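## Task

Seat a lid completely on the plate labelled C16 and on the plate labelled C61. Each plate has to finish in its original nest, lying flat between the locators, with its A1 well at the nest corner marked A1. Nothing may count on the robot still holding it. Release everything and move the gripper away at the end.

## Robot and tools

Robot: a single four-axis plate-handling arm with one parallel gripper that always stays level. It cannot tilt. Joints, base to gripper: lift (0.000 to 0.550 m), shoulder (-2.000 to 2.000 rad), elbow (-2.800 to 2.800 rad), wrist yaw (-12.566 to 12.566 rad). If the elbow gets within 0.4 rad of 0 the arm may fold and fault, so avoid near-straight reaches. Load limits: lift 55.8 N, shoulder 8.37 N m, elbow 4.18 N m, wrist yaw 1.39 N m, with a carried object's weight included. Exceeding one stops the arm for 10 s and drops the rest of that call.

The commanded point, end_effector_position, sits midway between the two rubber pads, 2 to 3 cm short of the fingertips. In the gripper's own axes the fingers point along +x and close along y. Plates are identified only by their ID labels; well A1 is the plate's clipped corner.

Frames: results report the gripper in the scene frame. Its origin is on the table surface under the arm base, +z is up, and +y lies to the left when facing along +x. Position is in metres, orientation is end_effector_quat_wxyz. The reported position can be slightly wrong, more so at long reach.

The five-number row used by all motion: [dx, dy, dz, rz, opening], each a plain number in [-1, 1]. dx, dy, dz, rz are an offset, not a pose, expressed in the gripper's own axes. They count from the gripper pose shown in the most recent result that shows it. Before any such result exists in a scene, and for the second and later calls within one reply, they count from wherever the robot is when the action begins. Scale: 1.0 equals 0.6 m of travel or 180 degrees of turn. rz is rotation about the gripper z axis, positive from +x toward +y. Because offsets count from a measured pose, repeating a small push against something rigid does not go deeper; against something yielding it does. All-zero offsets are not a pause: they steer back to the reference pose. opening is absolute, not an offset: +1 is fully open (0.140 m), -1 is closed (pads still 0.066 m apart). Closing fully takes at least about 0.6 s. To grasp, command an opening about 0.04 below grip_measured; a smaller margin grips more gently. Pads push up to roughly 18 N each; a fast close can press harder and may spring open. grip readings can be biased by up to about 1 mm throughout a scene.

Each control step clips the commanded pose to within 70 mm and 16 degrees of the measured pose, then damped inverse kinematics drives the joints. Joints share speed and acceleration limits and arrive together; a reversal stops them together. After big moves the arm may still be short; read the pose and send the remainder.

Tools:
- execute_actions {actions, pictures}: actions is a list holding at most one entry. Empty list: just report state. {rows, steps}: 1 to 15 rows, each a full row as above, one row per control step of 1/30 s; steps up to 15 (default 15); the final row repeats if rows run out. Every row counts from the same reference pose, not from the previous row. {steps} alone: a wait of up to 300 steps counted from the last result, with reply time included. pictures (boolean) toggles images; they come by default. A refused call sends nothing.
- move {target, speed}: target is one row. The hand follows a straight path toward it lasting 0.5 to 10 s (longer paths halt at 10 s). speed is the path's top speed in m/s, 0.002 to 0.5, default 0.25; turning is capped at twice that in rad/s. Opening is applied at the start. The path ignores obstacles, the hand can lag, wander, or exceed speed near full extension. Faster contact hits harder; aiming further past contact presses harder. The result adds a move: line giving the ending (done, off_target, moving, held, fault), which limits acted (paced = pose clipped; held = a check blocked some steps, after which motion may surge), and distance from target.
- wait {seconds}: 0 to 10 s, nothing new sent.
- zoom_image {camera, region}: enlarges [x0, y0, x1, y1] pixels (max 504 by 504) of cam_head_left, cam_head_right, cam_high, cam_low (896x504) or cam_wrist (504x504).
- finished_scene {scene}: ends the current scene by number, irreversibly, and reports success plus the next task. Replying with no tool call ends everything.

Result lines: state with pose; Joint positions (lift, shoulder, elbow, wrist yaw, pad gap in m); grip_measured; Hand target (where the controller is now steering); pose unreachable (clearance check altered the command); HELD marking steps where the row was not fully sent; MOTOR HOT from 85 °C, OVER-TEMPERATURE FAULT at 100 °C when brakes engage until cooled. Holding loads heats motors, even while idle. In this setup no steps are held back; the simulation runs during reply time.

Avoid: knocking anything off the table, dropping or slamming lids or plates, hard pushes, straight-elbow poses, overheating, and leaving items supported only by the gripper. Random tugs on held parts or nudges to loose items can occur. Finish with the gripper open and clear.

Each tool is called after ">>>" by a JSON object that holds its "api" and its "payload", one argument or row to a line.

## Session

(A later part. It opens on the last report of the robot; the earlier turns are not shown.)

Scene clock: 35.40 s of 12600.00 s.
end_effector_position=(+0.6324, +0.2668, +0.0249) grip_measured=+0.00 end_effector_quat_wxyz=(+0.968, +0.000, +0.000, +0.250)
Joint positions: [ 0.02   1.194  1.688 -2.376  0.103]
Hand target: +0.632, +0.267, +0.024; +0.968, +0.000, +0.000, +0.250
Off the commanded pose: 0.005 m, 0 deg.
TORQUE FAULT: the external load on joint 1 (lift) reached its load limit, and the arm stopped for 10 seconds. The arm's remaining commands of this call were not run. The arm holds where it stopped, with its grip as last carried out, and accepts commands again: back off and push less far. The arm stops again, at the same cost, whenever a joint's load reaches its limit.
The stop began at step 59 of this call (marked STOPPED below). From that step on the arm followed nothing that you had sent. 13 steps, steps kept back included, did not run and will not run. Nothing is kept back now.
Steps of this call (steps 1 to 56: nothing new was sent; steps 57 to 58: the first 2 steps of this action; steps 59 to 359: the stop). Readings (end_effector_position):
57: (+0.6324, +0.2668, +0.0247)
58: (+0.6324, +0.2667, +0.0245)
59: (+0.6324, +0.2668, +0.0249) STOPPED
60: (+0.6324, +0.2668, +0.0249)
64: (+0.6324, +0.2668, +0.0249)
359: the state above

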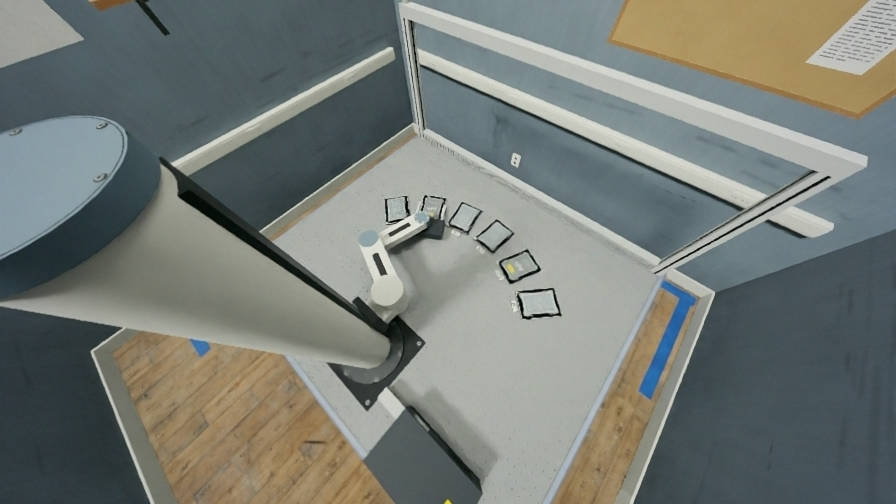

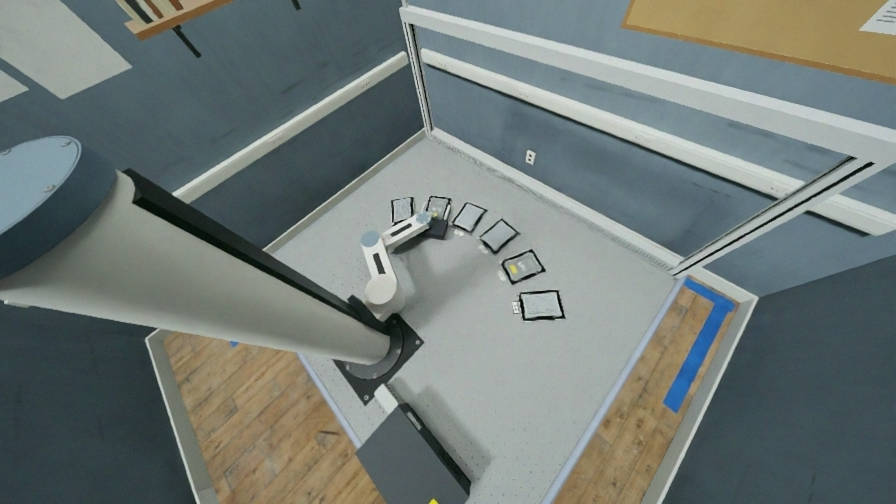

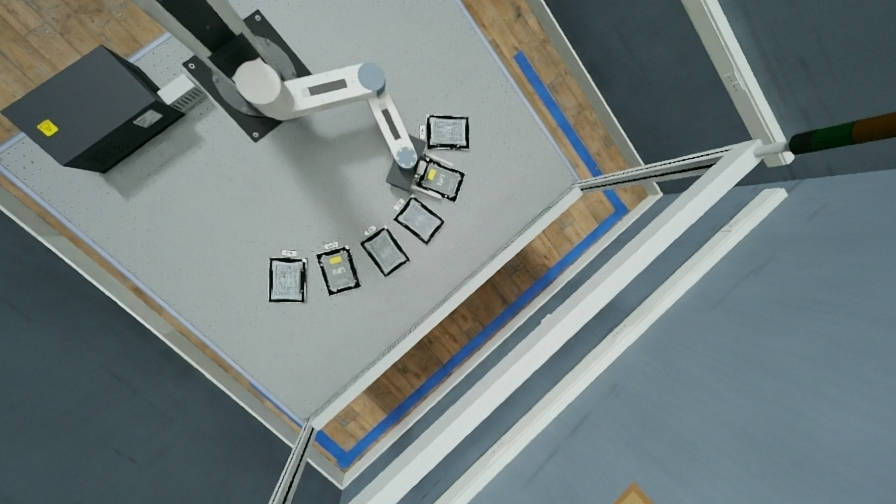

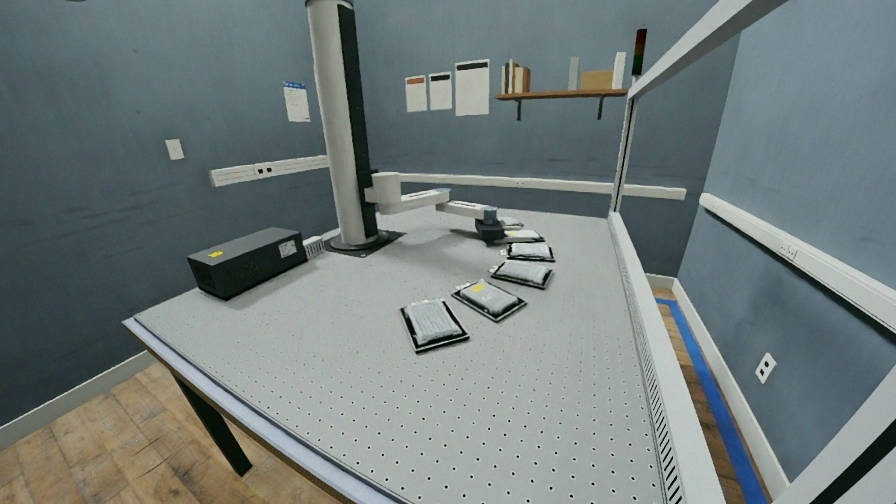

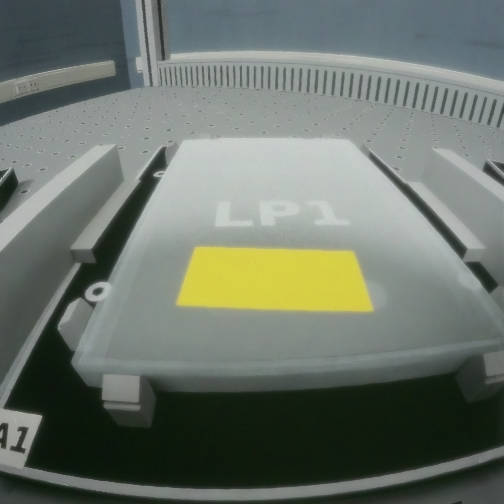

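>>> {"api": "execute_actions", "payload": {
  "actions": [
    {"rows": [[0,0,0.005,0,0.0],[0,0,0.005,0,0.0],[0,0,0.005,0,0.0],[0,0,0.005,0,-0.05],[0,0,0.005,0,-0.1],[0,0,0.005,0,-0.15],[0,0,0.005,0,-0.2],[0,0,0.005,0,-0.25],[0,0,0.005,0,-0.3]], "steps": 15}
  ]
}}

Scene clock: 37.63 s of 12600.00 s.
end_effector_position=(+0.6324, +0.2668, +0.0279) grip_measured=-0.30 end_effector_quat_wxyz=(+0.968, +0.000, +0.000, +0.250)
Joint positions: [ 0.023  1.194  1.688 -2.376  0.092]
Hand target: +0.632, +0.267, +0.028; +0.968, +0.000, +0.000, +0.250
Off the commanded pose: 0.000 m, 0 deg.
Steps of this call (steps 1 to 52: nothing new was sent; steps 53 to 67: all 15 steps of this action). Readings (end_effector_position):
53: (+0.6324, +0.2668, +0.0251)
54: (+0.6324, +0.2668, +0.0268)
56: (+0.6324, +0.2668, +0.0280)
60: (+0.6324, +0.2668, +0.0279)
67: the state above

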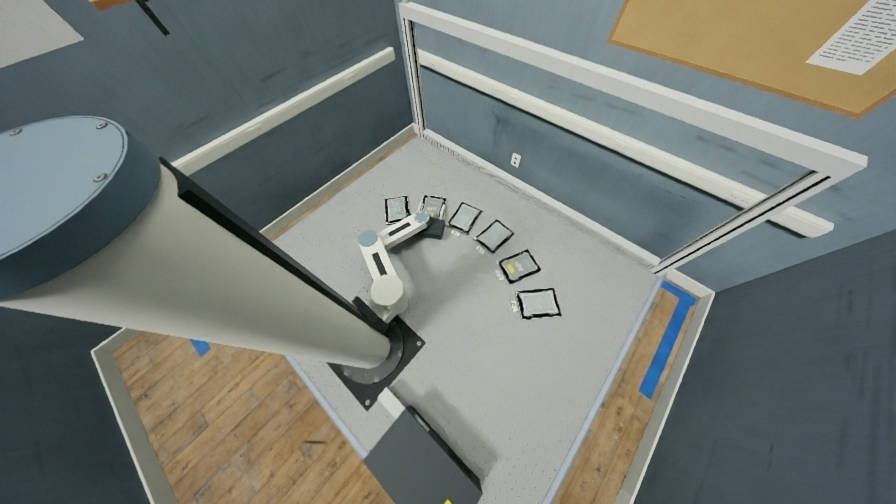

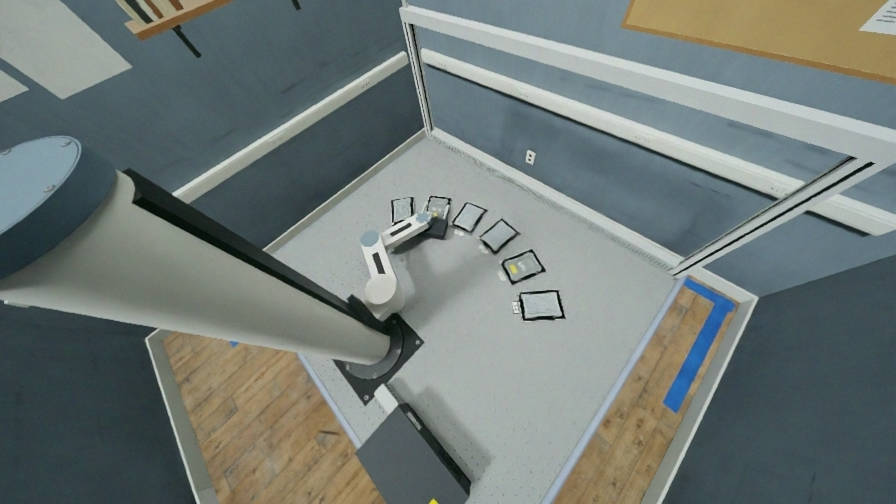

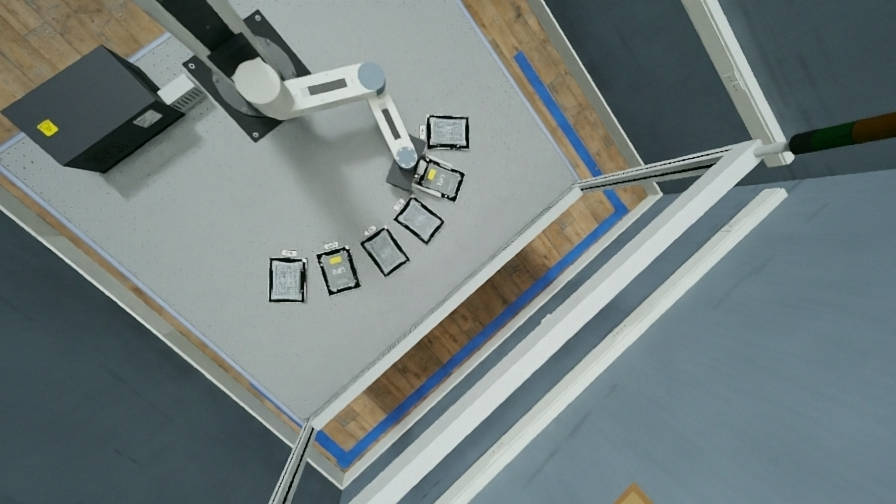

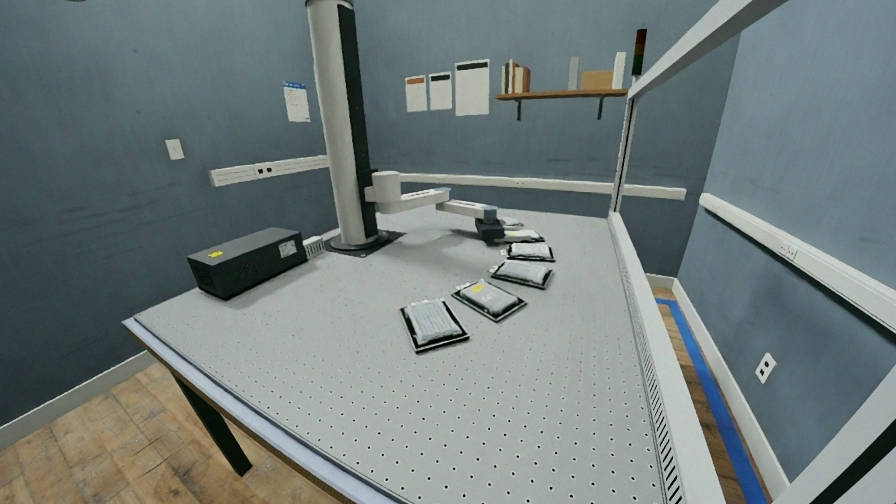

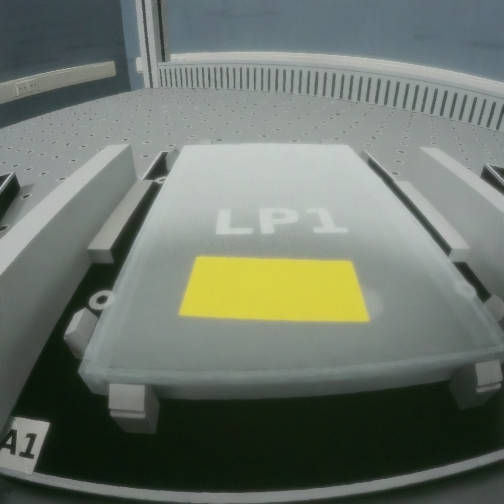

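>>> {"api": "zoom_image", "payload": {
  "camera": "cam_wrist",
  "region": [20, 130, 200, 400]
}}

>>> {"api": "zoom_image", "payload": {
  "camera": "cam_wrist",
  "region": [330, 130, 504, 400]
}}

>>> {"api": "zoom_image", "payload": {
  "camera": "cam_high",
  "region": [385, 135, 475, 215]
}}

>>> {"api": "zoom_image", "payload": {
  "camera": "cam_low",
  "region": [475, 215, 555, 255]
}}

Region (20, 130, 200, 400) of cam_wrist's 504x504 image, scaled by 1.867, with more detail than that image has.

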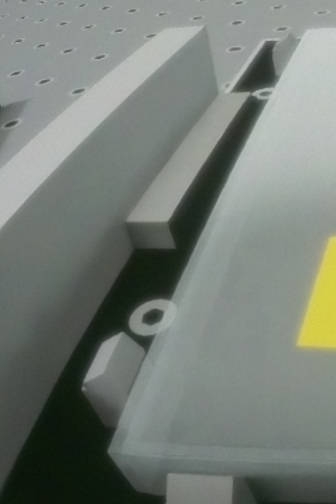

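Region (330, 130, 504, 400) of cam_wrist's 504x504 image, scaled by 1.867, with more detail than that image has; it fills the left 325 columns of this view, and the rest is white.

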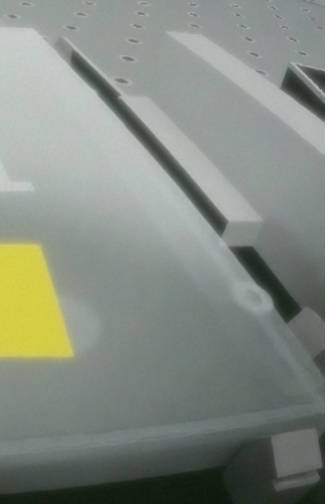

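Region (385, 135, 475, 215) of cam_high's 896x504 image, scaled by 5.600, with more detail than that image has.

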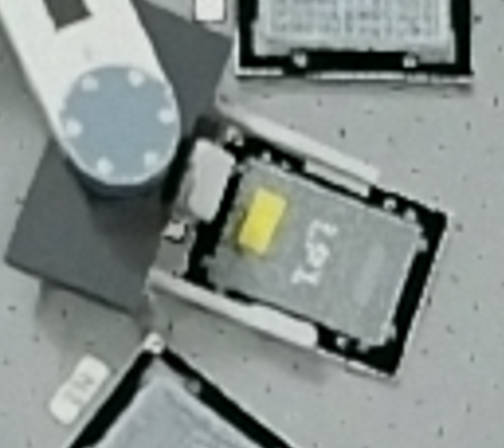

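Region (475, 215, 555, 255) of cam_low's 896x504 image, scaled by 6.300, with more detail than that image has.

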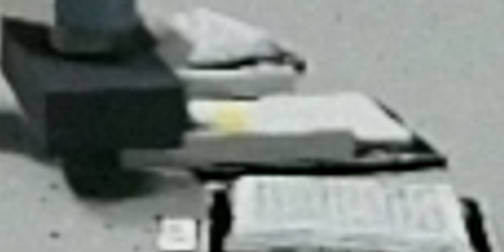

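>>> {"api": "execute_actions", "payload": {
  "actions": [
    {"rows": [[0,-0.0018,-0.0015,0,-0.3],[0,-0.0018,-0.0015,0,-0.3],[0,-0.0018,-0.0015,0,-0.3],[0,-0.0018,-0.0015,0,-0.3],[0,-0.0018,-0.0015,0,-0.33],[0,-0.0018,-0.0015,0,-0.36],[0,-0.0018,-0.0015,0,-0.39],[0,-0.0018,-0.0015,0,-0.41],[0,-0.0018,-0.0015,0,-0.43]], "steps": 15}
  ]
}}

Scene clock: 40.73 s of 12600.00 s.
end_effector_position=(+0.6329, +0.2657, +0.0270) grip_measured=-0.43 end_effector_quat_wxyz=(+0.968, +0.000, +0.000, +0.250)
Joint positions: [ 0.022  1.191  1.688 -2.373  0.087]
Hand target: +0.633, +0.266, +0.027; +0.968, +0.000, +0.000, +0.250
Off the commanded pose: 0.000 m, 0 deg.
Steps of this call (steps 1 to 78: nothing new was sent; steps 79 to 93: all 15 steps of this action). Readings (end_effector_position):
79: (+0.6325, +0.2666, +0.0277)
80: (+0.6329, +0.2658, +0.0270)
82: (+0.6329, +0.2657, +0.0270)
86: (+0.6329, +0.2657, +0.0270)
93: the state above

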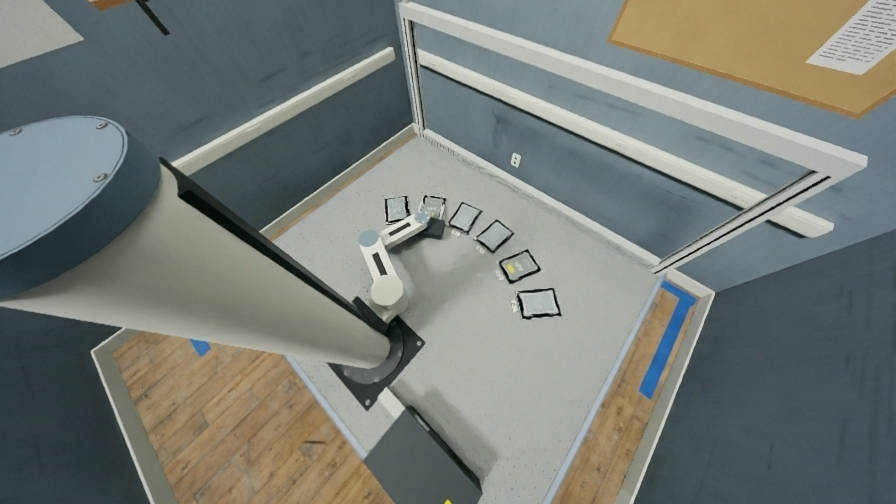

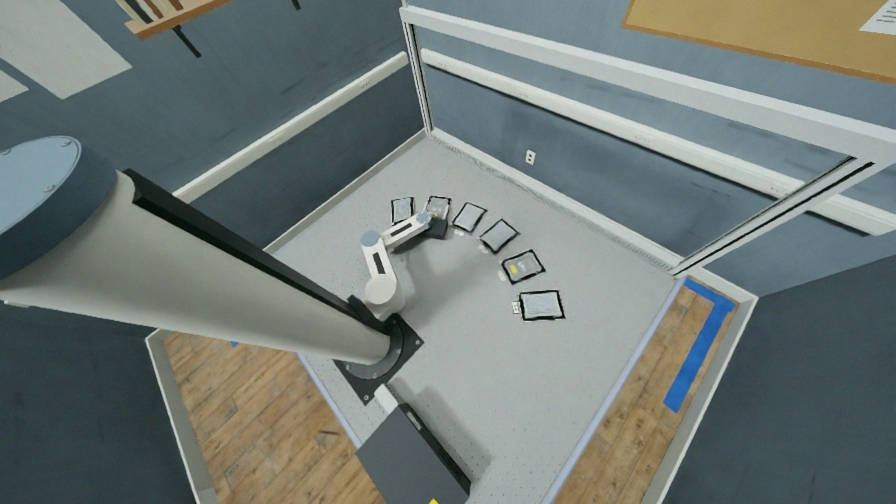

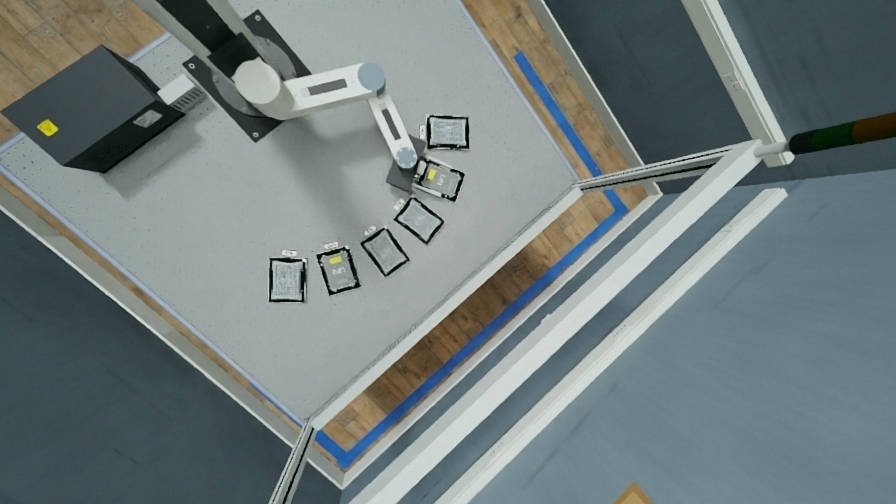

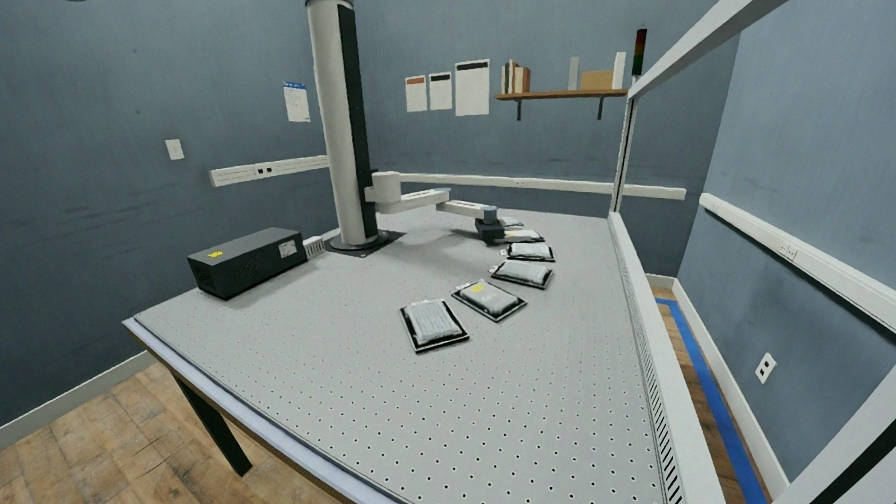

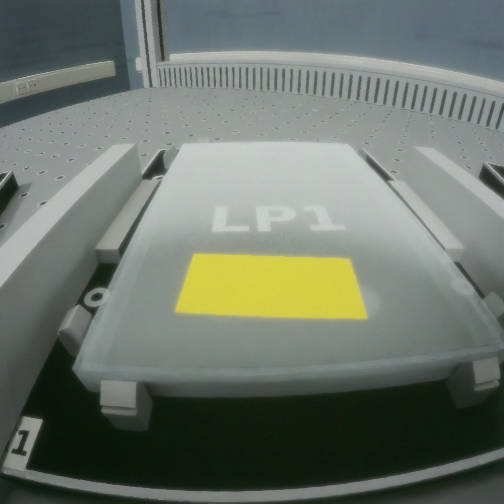

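>>> {"api": "zoom_image", "payload": {
  "camera": "cam_wrist",
  "region": [40, 140, 200, 380]
}}

>>> {"api": "zoom_image", "payload": {
  "camera": "cam_wrist",
  "region": [344, 140, 504, 380]
}}

Region (40, 140, 200, 380) of cam_wrist's 504x504 image, scaled by 2.100, with more detail than that image has.

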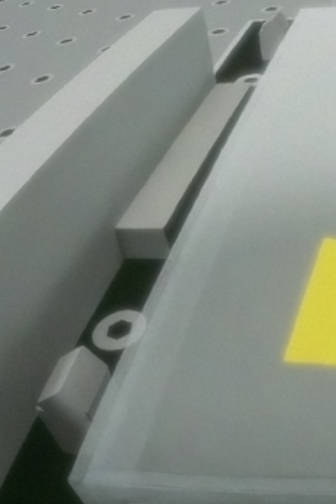

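Region (344, 140, 504, 380) of cam_wrist's 504x504 image, scaled by 2.100, with more detail than that image has.

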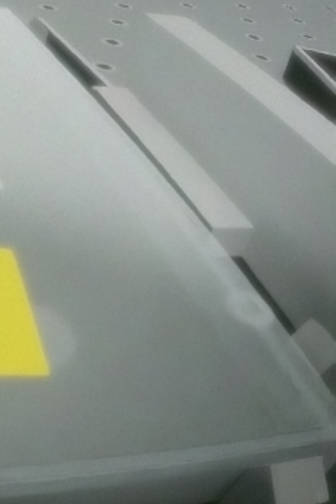

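>>> {"api": "execute_actions", "payload": {
  "actions": [
    {"rows": [[0,0,0,0.003,-0.43],[0,0,0,0.003,-0.43],[0,0,0,0.003,-0.43],[0,0,0,0.003,-0.445],[0,0,0,0.003,-0.46],[0,0,0,0.003,-0.475],[0,0,0,0.003,-0.49],[0,0,0,0.003,-0.505],[0,0,0,0.003,-0.52]], "steps": 15}
  ],
  "pictures": false
}}

Scene clock: 42.67 s of 12600.00 s.
end_effector_position=(+0.6329, +0.2657, +0.0270) grip_measured=-0.46 end_effector_quat_wxyz=(+0.967, +0.000, +0.000, +0.255)
Joint positions: [ 0.022  1.188  1.688 -2.36   0.086]
Hand target: +0.633, +0.266, +0.027; +0.967, +0.000, +0.000, +0.255
Off the commanded pose: 0.000 m, 0 deg.
Steps of this call (steps 1 to 43: nothing new was sent; steps 44 to 58: all 15 steps of this action). Readings (end_effector_position):
44: (+0.6328, +0.2660, +0.0270)
45: (+0.6329, +0.2657, +0.0270)
47: (+0.6330, +0.2656, +0.0270)
51: (+0.6329, +0.2657, +0.0270)
58: the state above

>>> {"api": "move", "payload": {
  "target": [0, 0, 0.045, 0, -0.51],
  "speed": 0.06
}}

Scene clock: 45.53 s of 12600.00 s.
end_effector_position=(+0.6329, +0.2657, +0.0540) grip_measured=-0.46 end_effector_quat_wxyz=(+0.967, +0.000, +0.000, +0.255)
Joint positions: [ 0.049  1.188  1.688 -2.36   0.086]
Hand target: +0.633, +0.266, +0.054; +0.967, +0.000, +0.000, +0.255
Off the commanded pose: 0.000 m, 0 deg.
move: done

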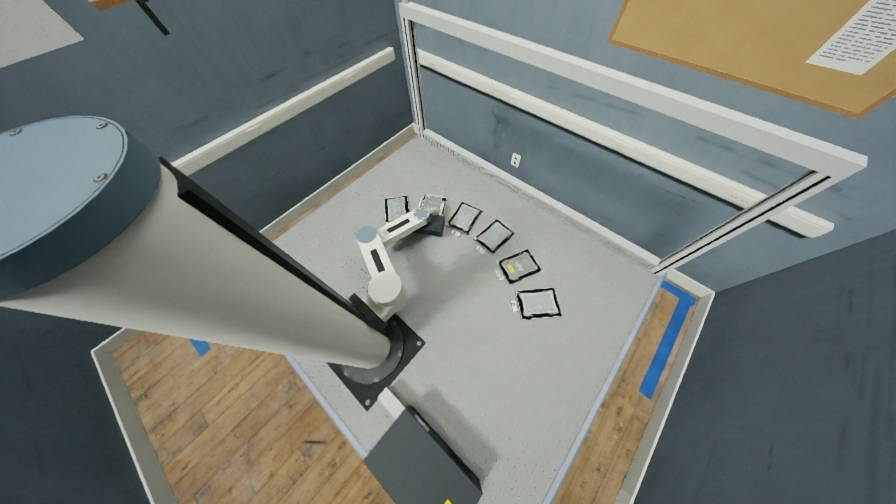

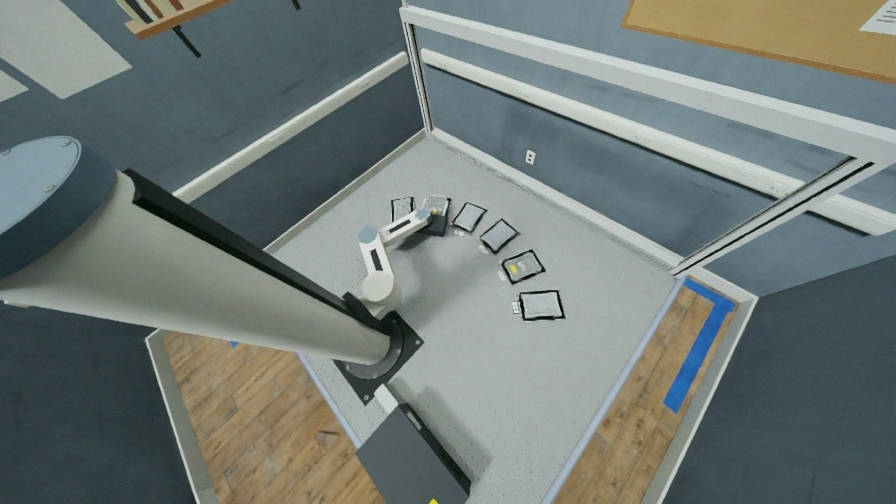

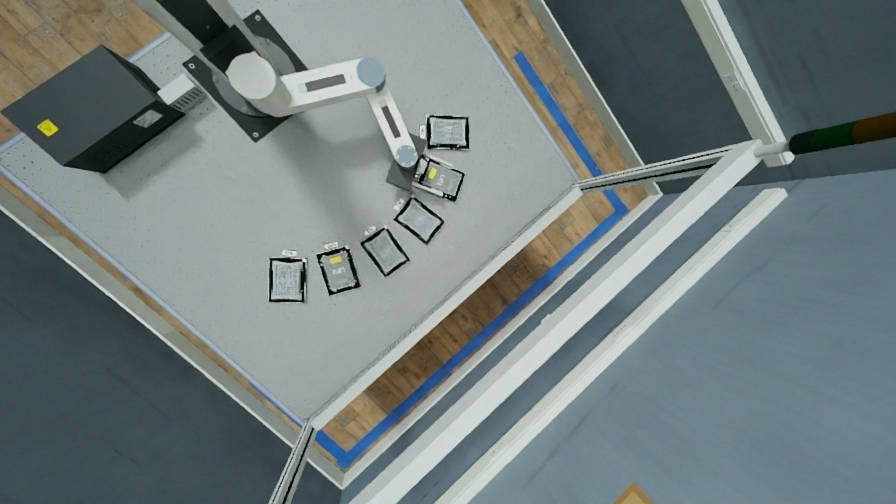

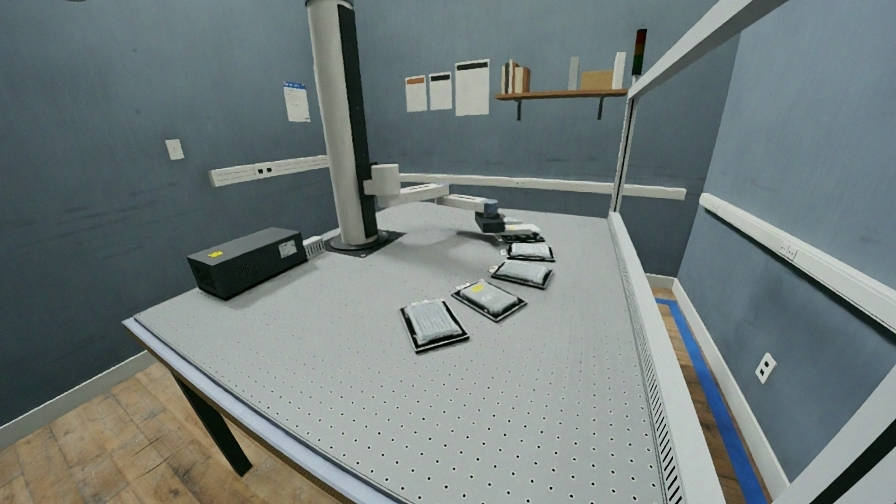

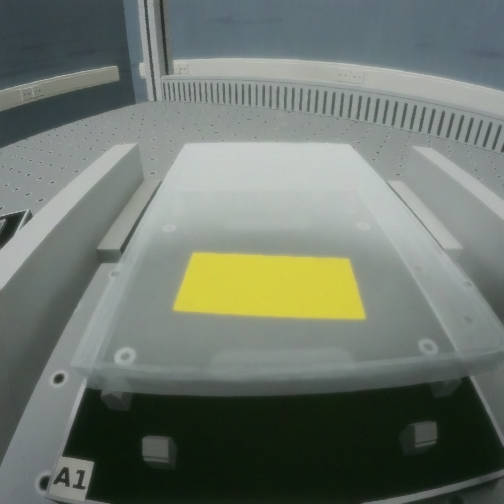

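>>> {"api": "move", "payload": {
  "target": [-0.034, -0.273, 0, -0.094, -0.51],
  "speed": 0.2
}}

Scene clock: 47.17 s of 12600.00 s.
end_effector_position=(+0.6958, +0.1129, +0.0540) grip_measured=-0.46 end_effector_quat_wxyz=(+0.994, +0.000, +0.000, +0.110)
Joint positions: [ 0.049  0.861  1.708 -2.35   0.086]
Hand target: +0.696, +0.113, +0.054; +0.994, +0.000, +0.000, +0.110
Off the commanded pose: 0.000 m, 0 deg.
move: done

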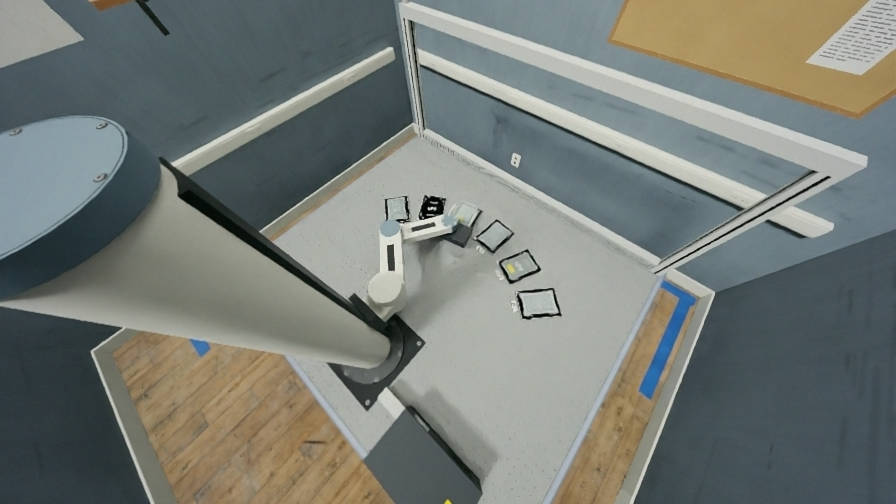

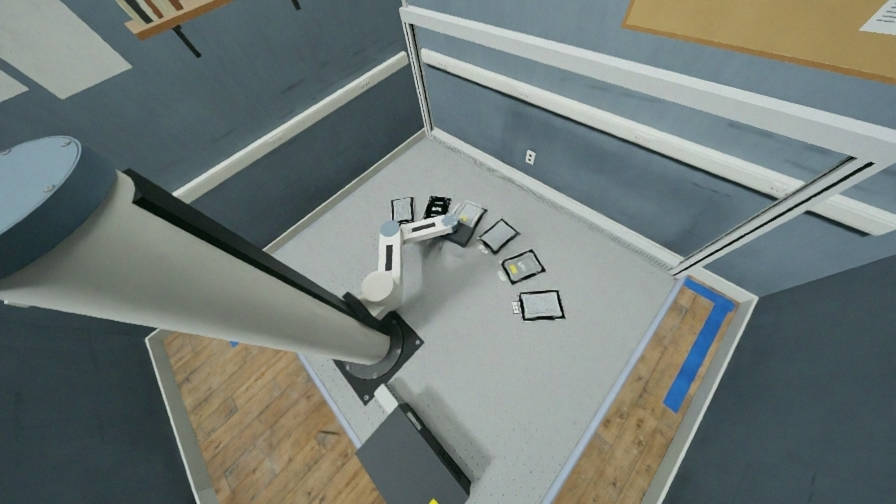

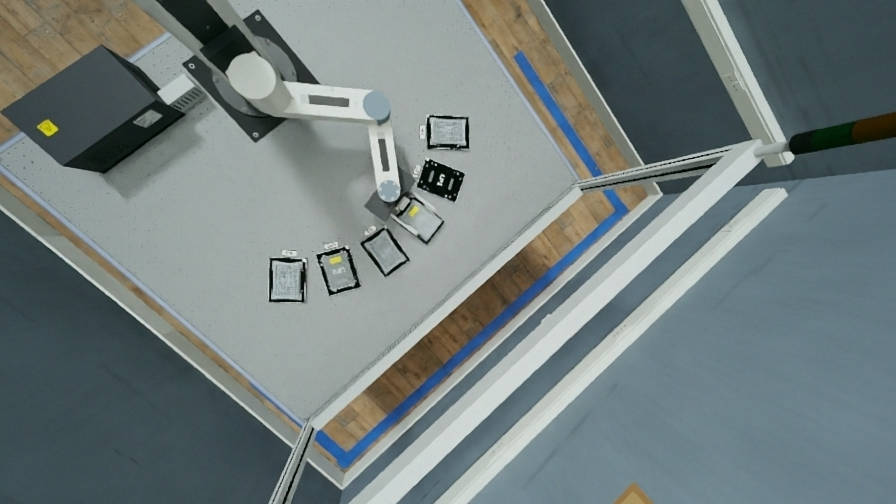

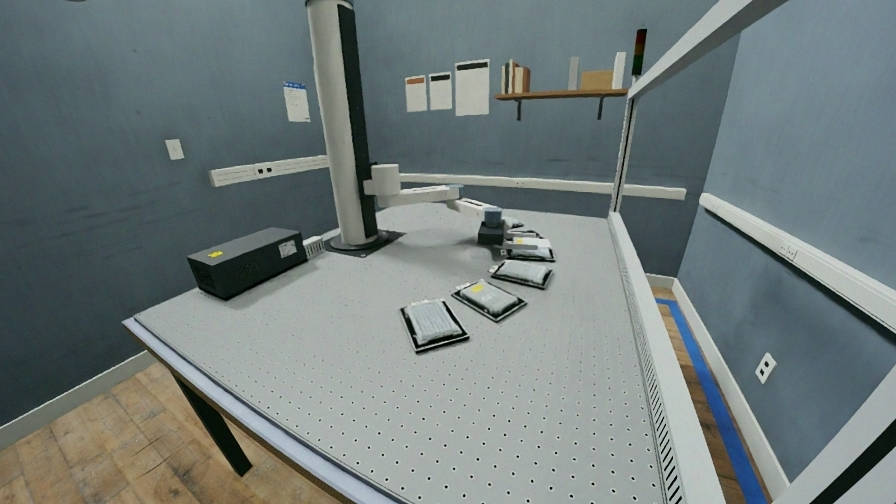

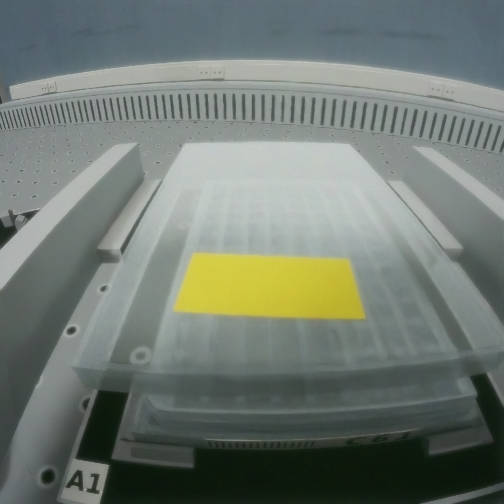

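>>> {"api": "zoom_image", "payload": {
  "camera": "cam_wrist",
  "region": [60, 170, 260, 400]
}}

Region (60, 170, 260, 400) of cam_wrist's 504x504 image, scaled by 2.191, with more detail than that image has; it fills the left 438 columns of this view, and the rest is white.

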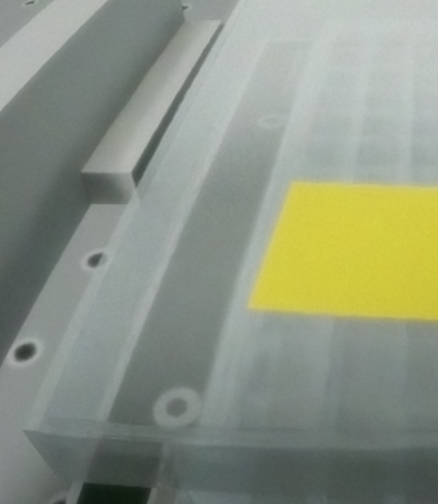

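>>> {"api": "move", "payload": {
  "target": [0, -0.0098, -0.012, -0.007, -0.51],
  "speed": 0.04
}}

Scene clock: 50.37 s of 12600.00 s.
end_effector_position=(+0.6971, +0.1072, +0.0467) grip_measured=-0.46 end_effector_quat_wxyz=(+0.995, +0.000, +0.000, +0.099)
Joint positions: [ 0.042  0.854  1.708 -2.364  0.086]
Hand target: +0.697, +0.107, +0.047; +0.995, +0.000, +0.000, +0.099
Off the commanded pose: 0.000 m, 0 deg.
move: done

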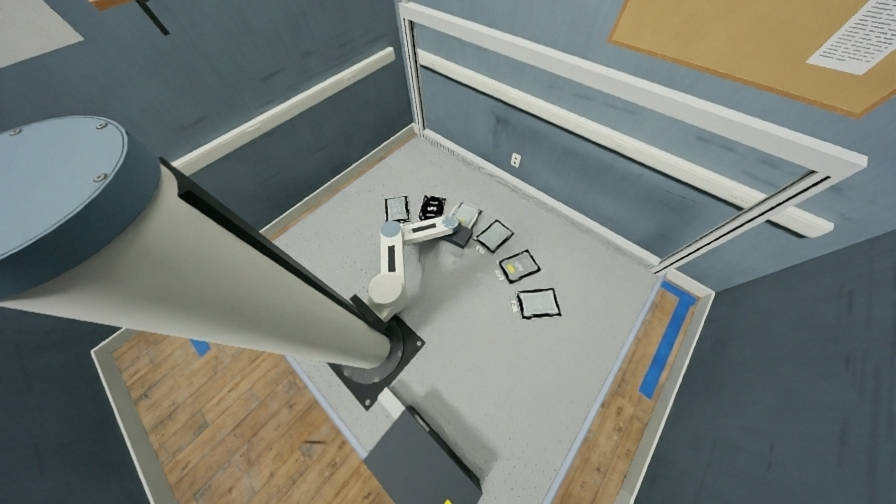

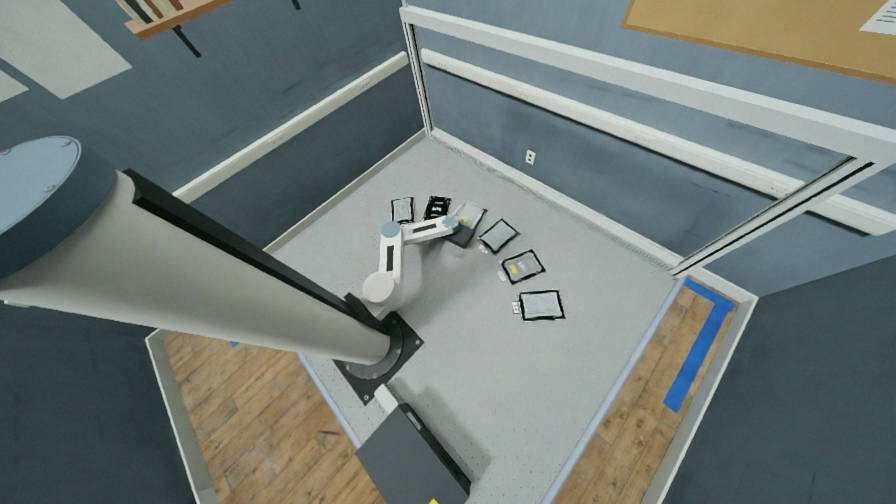

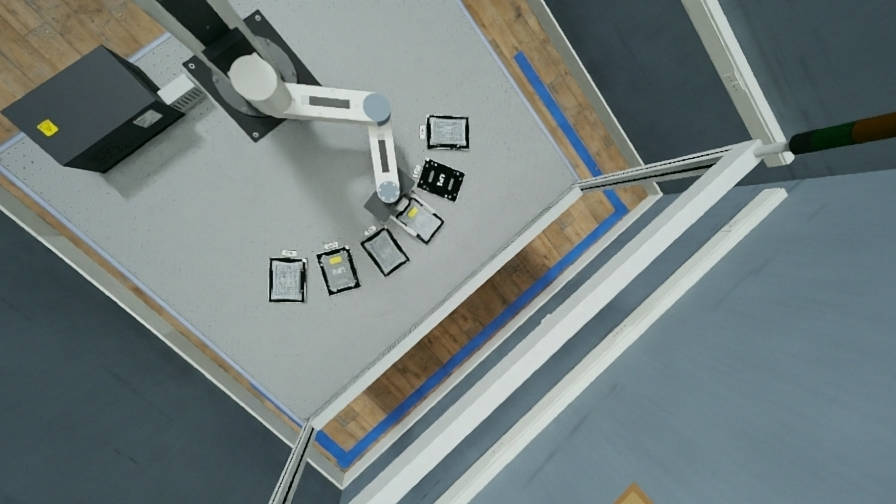

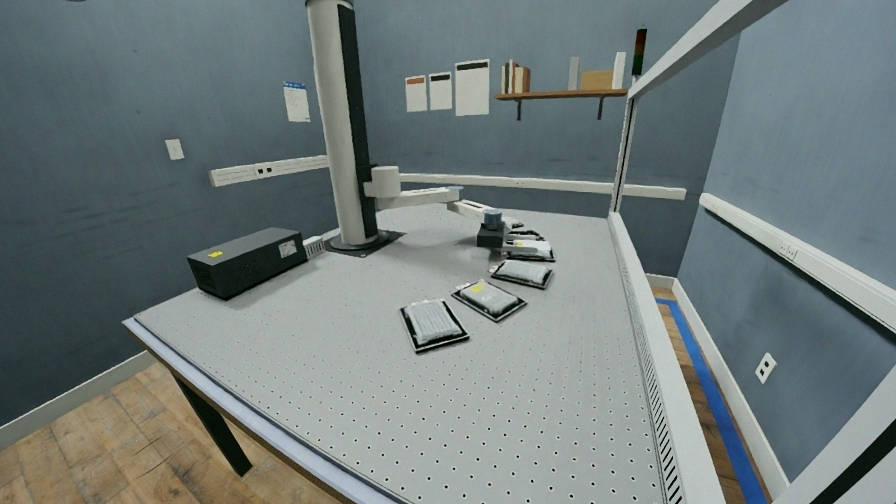

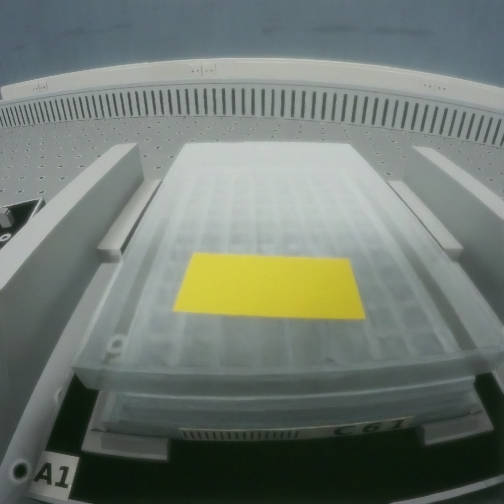

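>>> {"api": "zoom_image", "payload": {
  "camera": "cam_wrist",
  "region": [30, 320, 230, 504]
}}

>>> {"api": "zoom_image", "payload": {
  "camera": "cam_wrist",
  "region": [304, 300, 504, 484]
}}

>>> {"api": "zoom_image", "payload": {
  "camera": "cam_wrist",
  "region": [120, 130, 440, 260]
}}

Region (30, 320, 230, 504) of cam_wrist's 504x504 image, scaled by 2.520, with more detail than that image has; it fills the top 464 rows of this view, and the rest is white.

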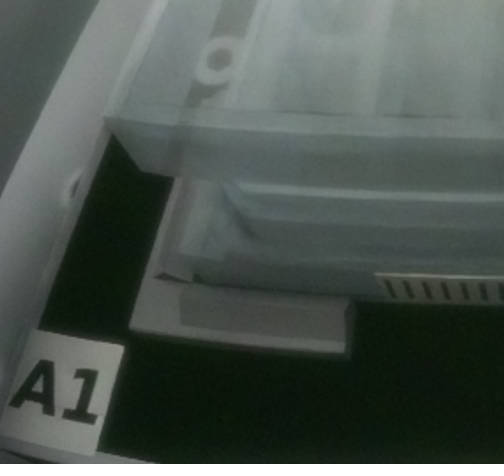

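Region (304, 300, 504, 484) of cam_wrist's 504x504 image, scaled by 2.520, with more detail than that image has; it fills the top 464 rows of this view, and the rest is white.

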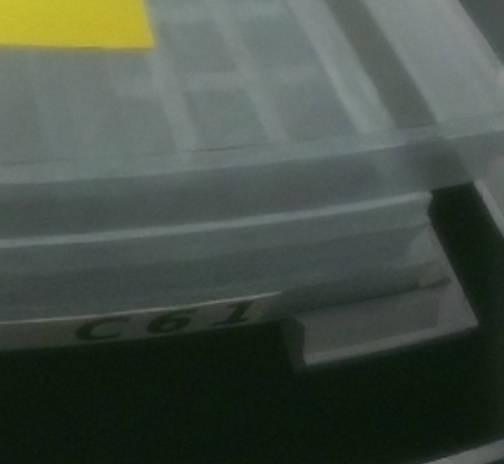

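Region (120, 130, 440, 260) of cam_wrist's 504x504 image, scaled by 1.575, with more detail than that image has; it fills the top 205 rows of this view, and the rest is white.

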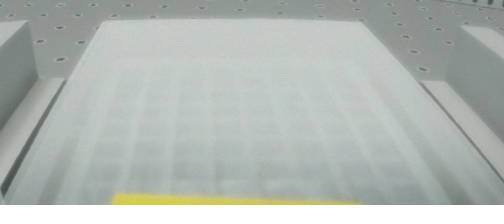

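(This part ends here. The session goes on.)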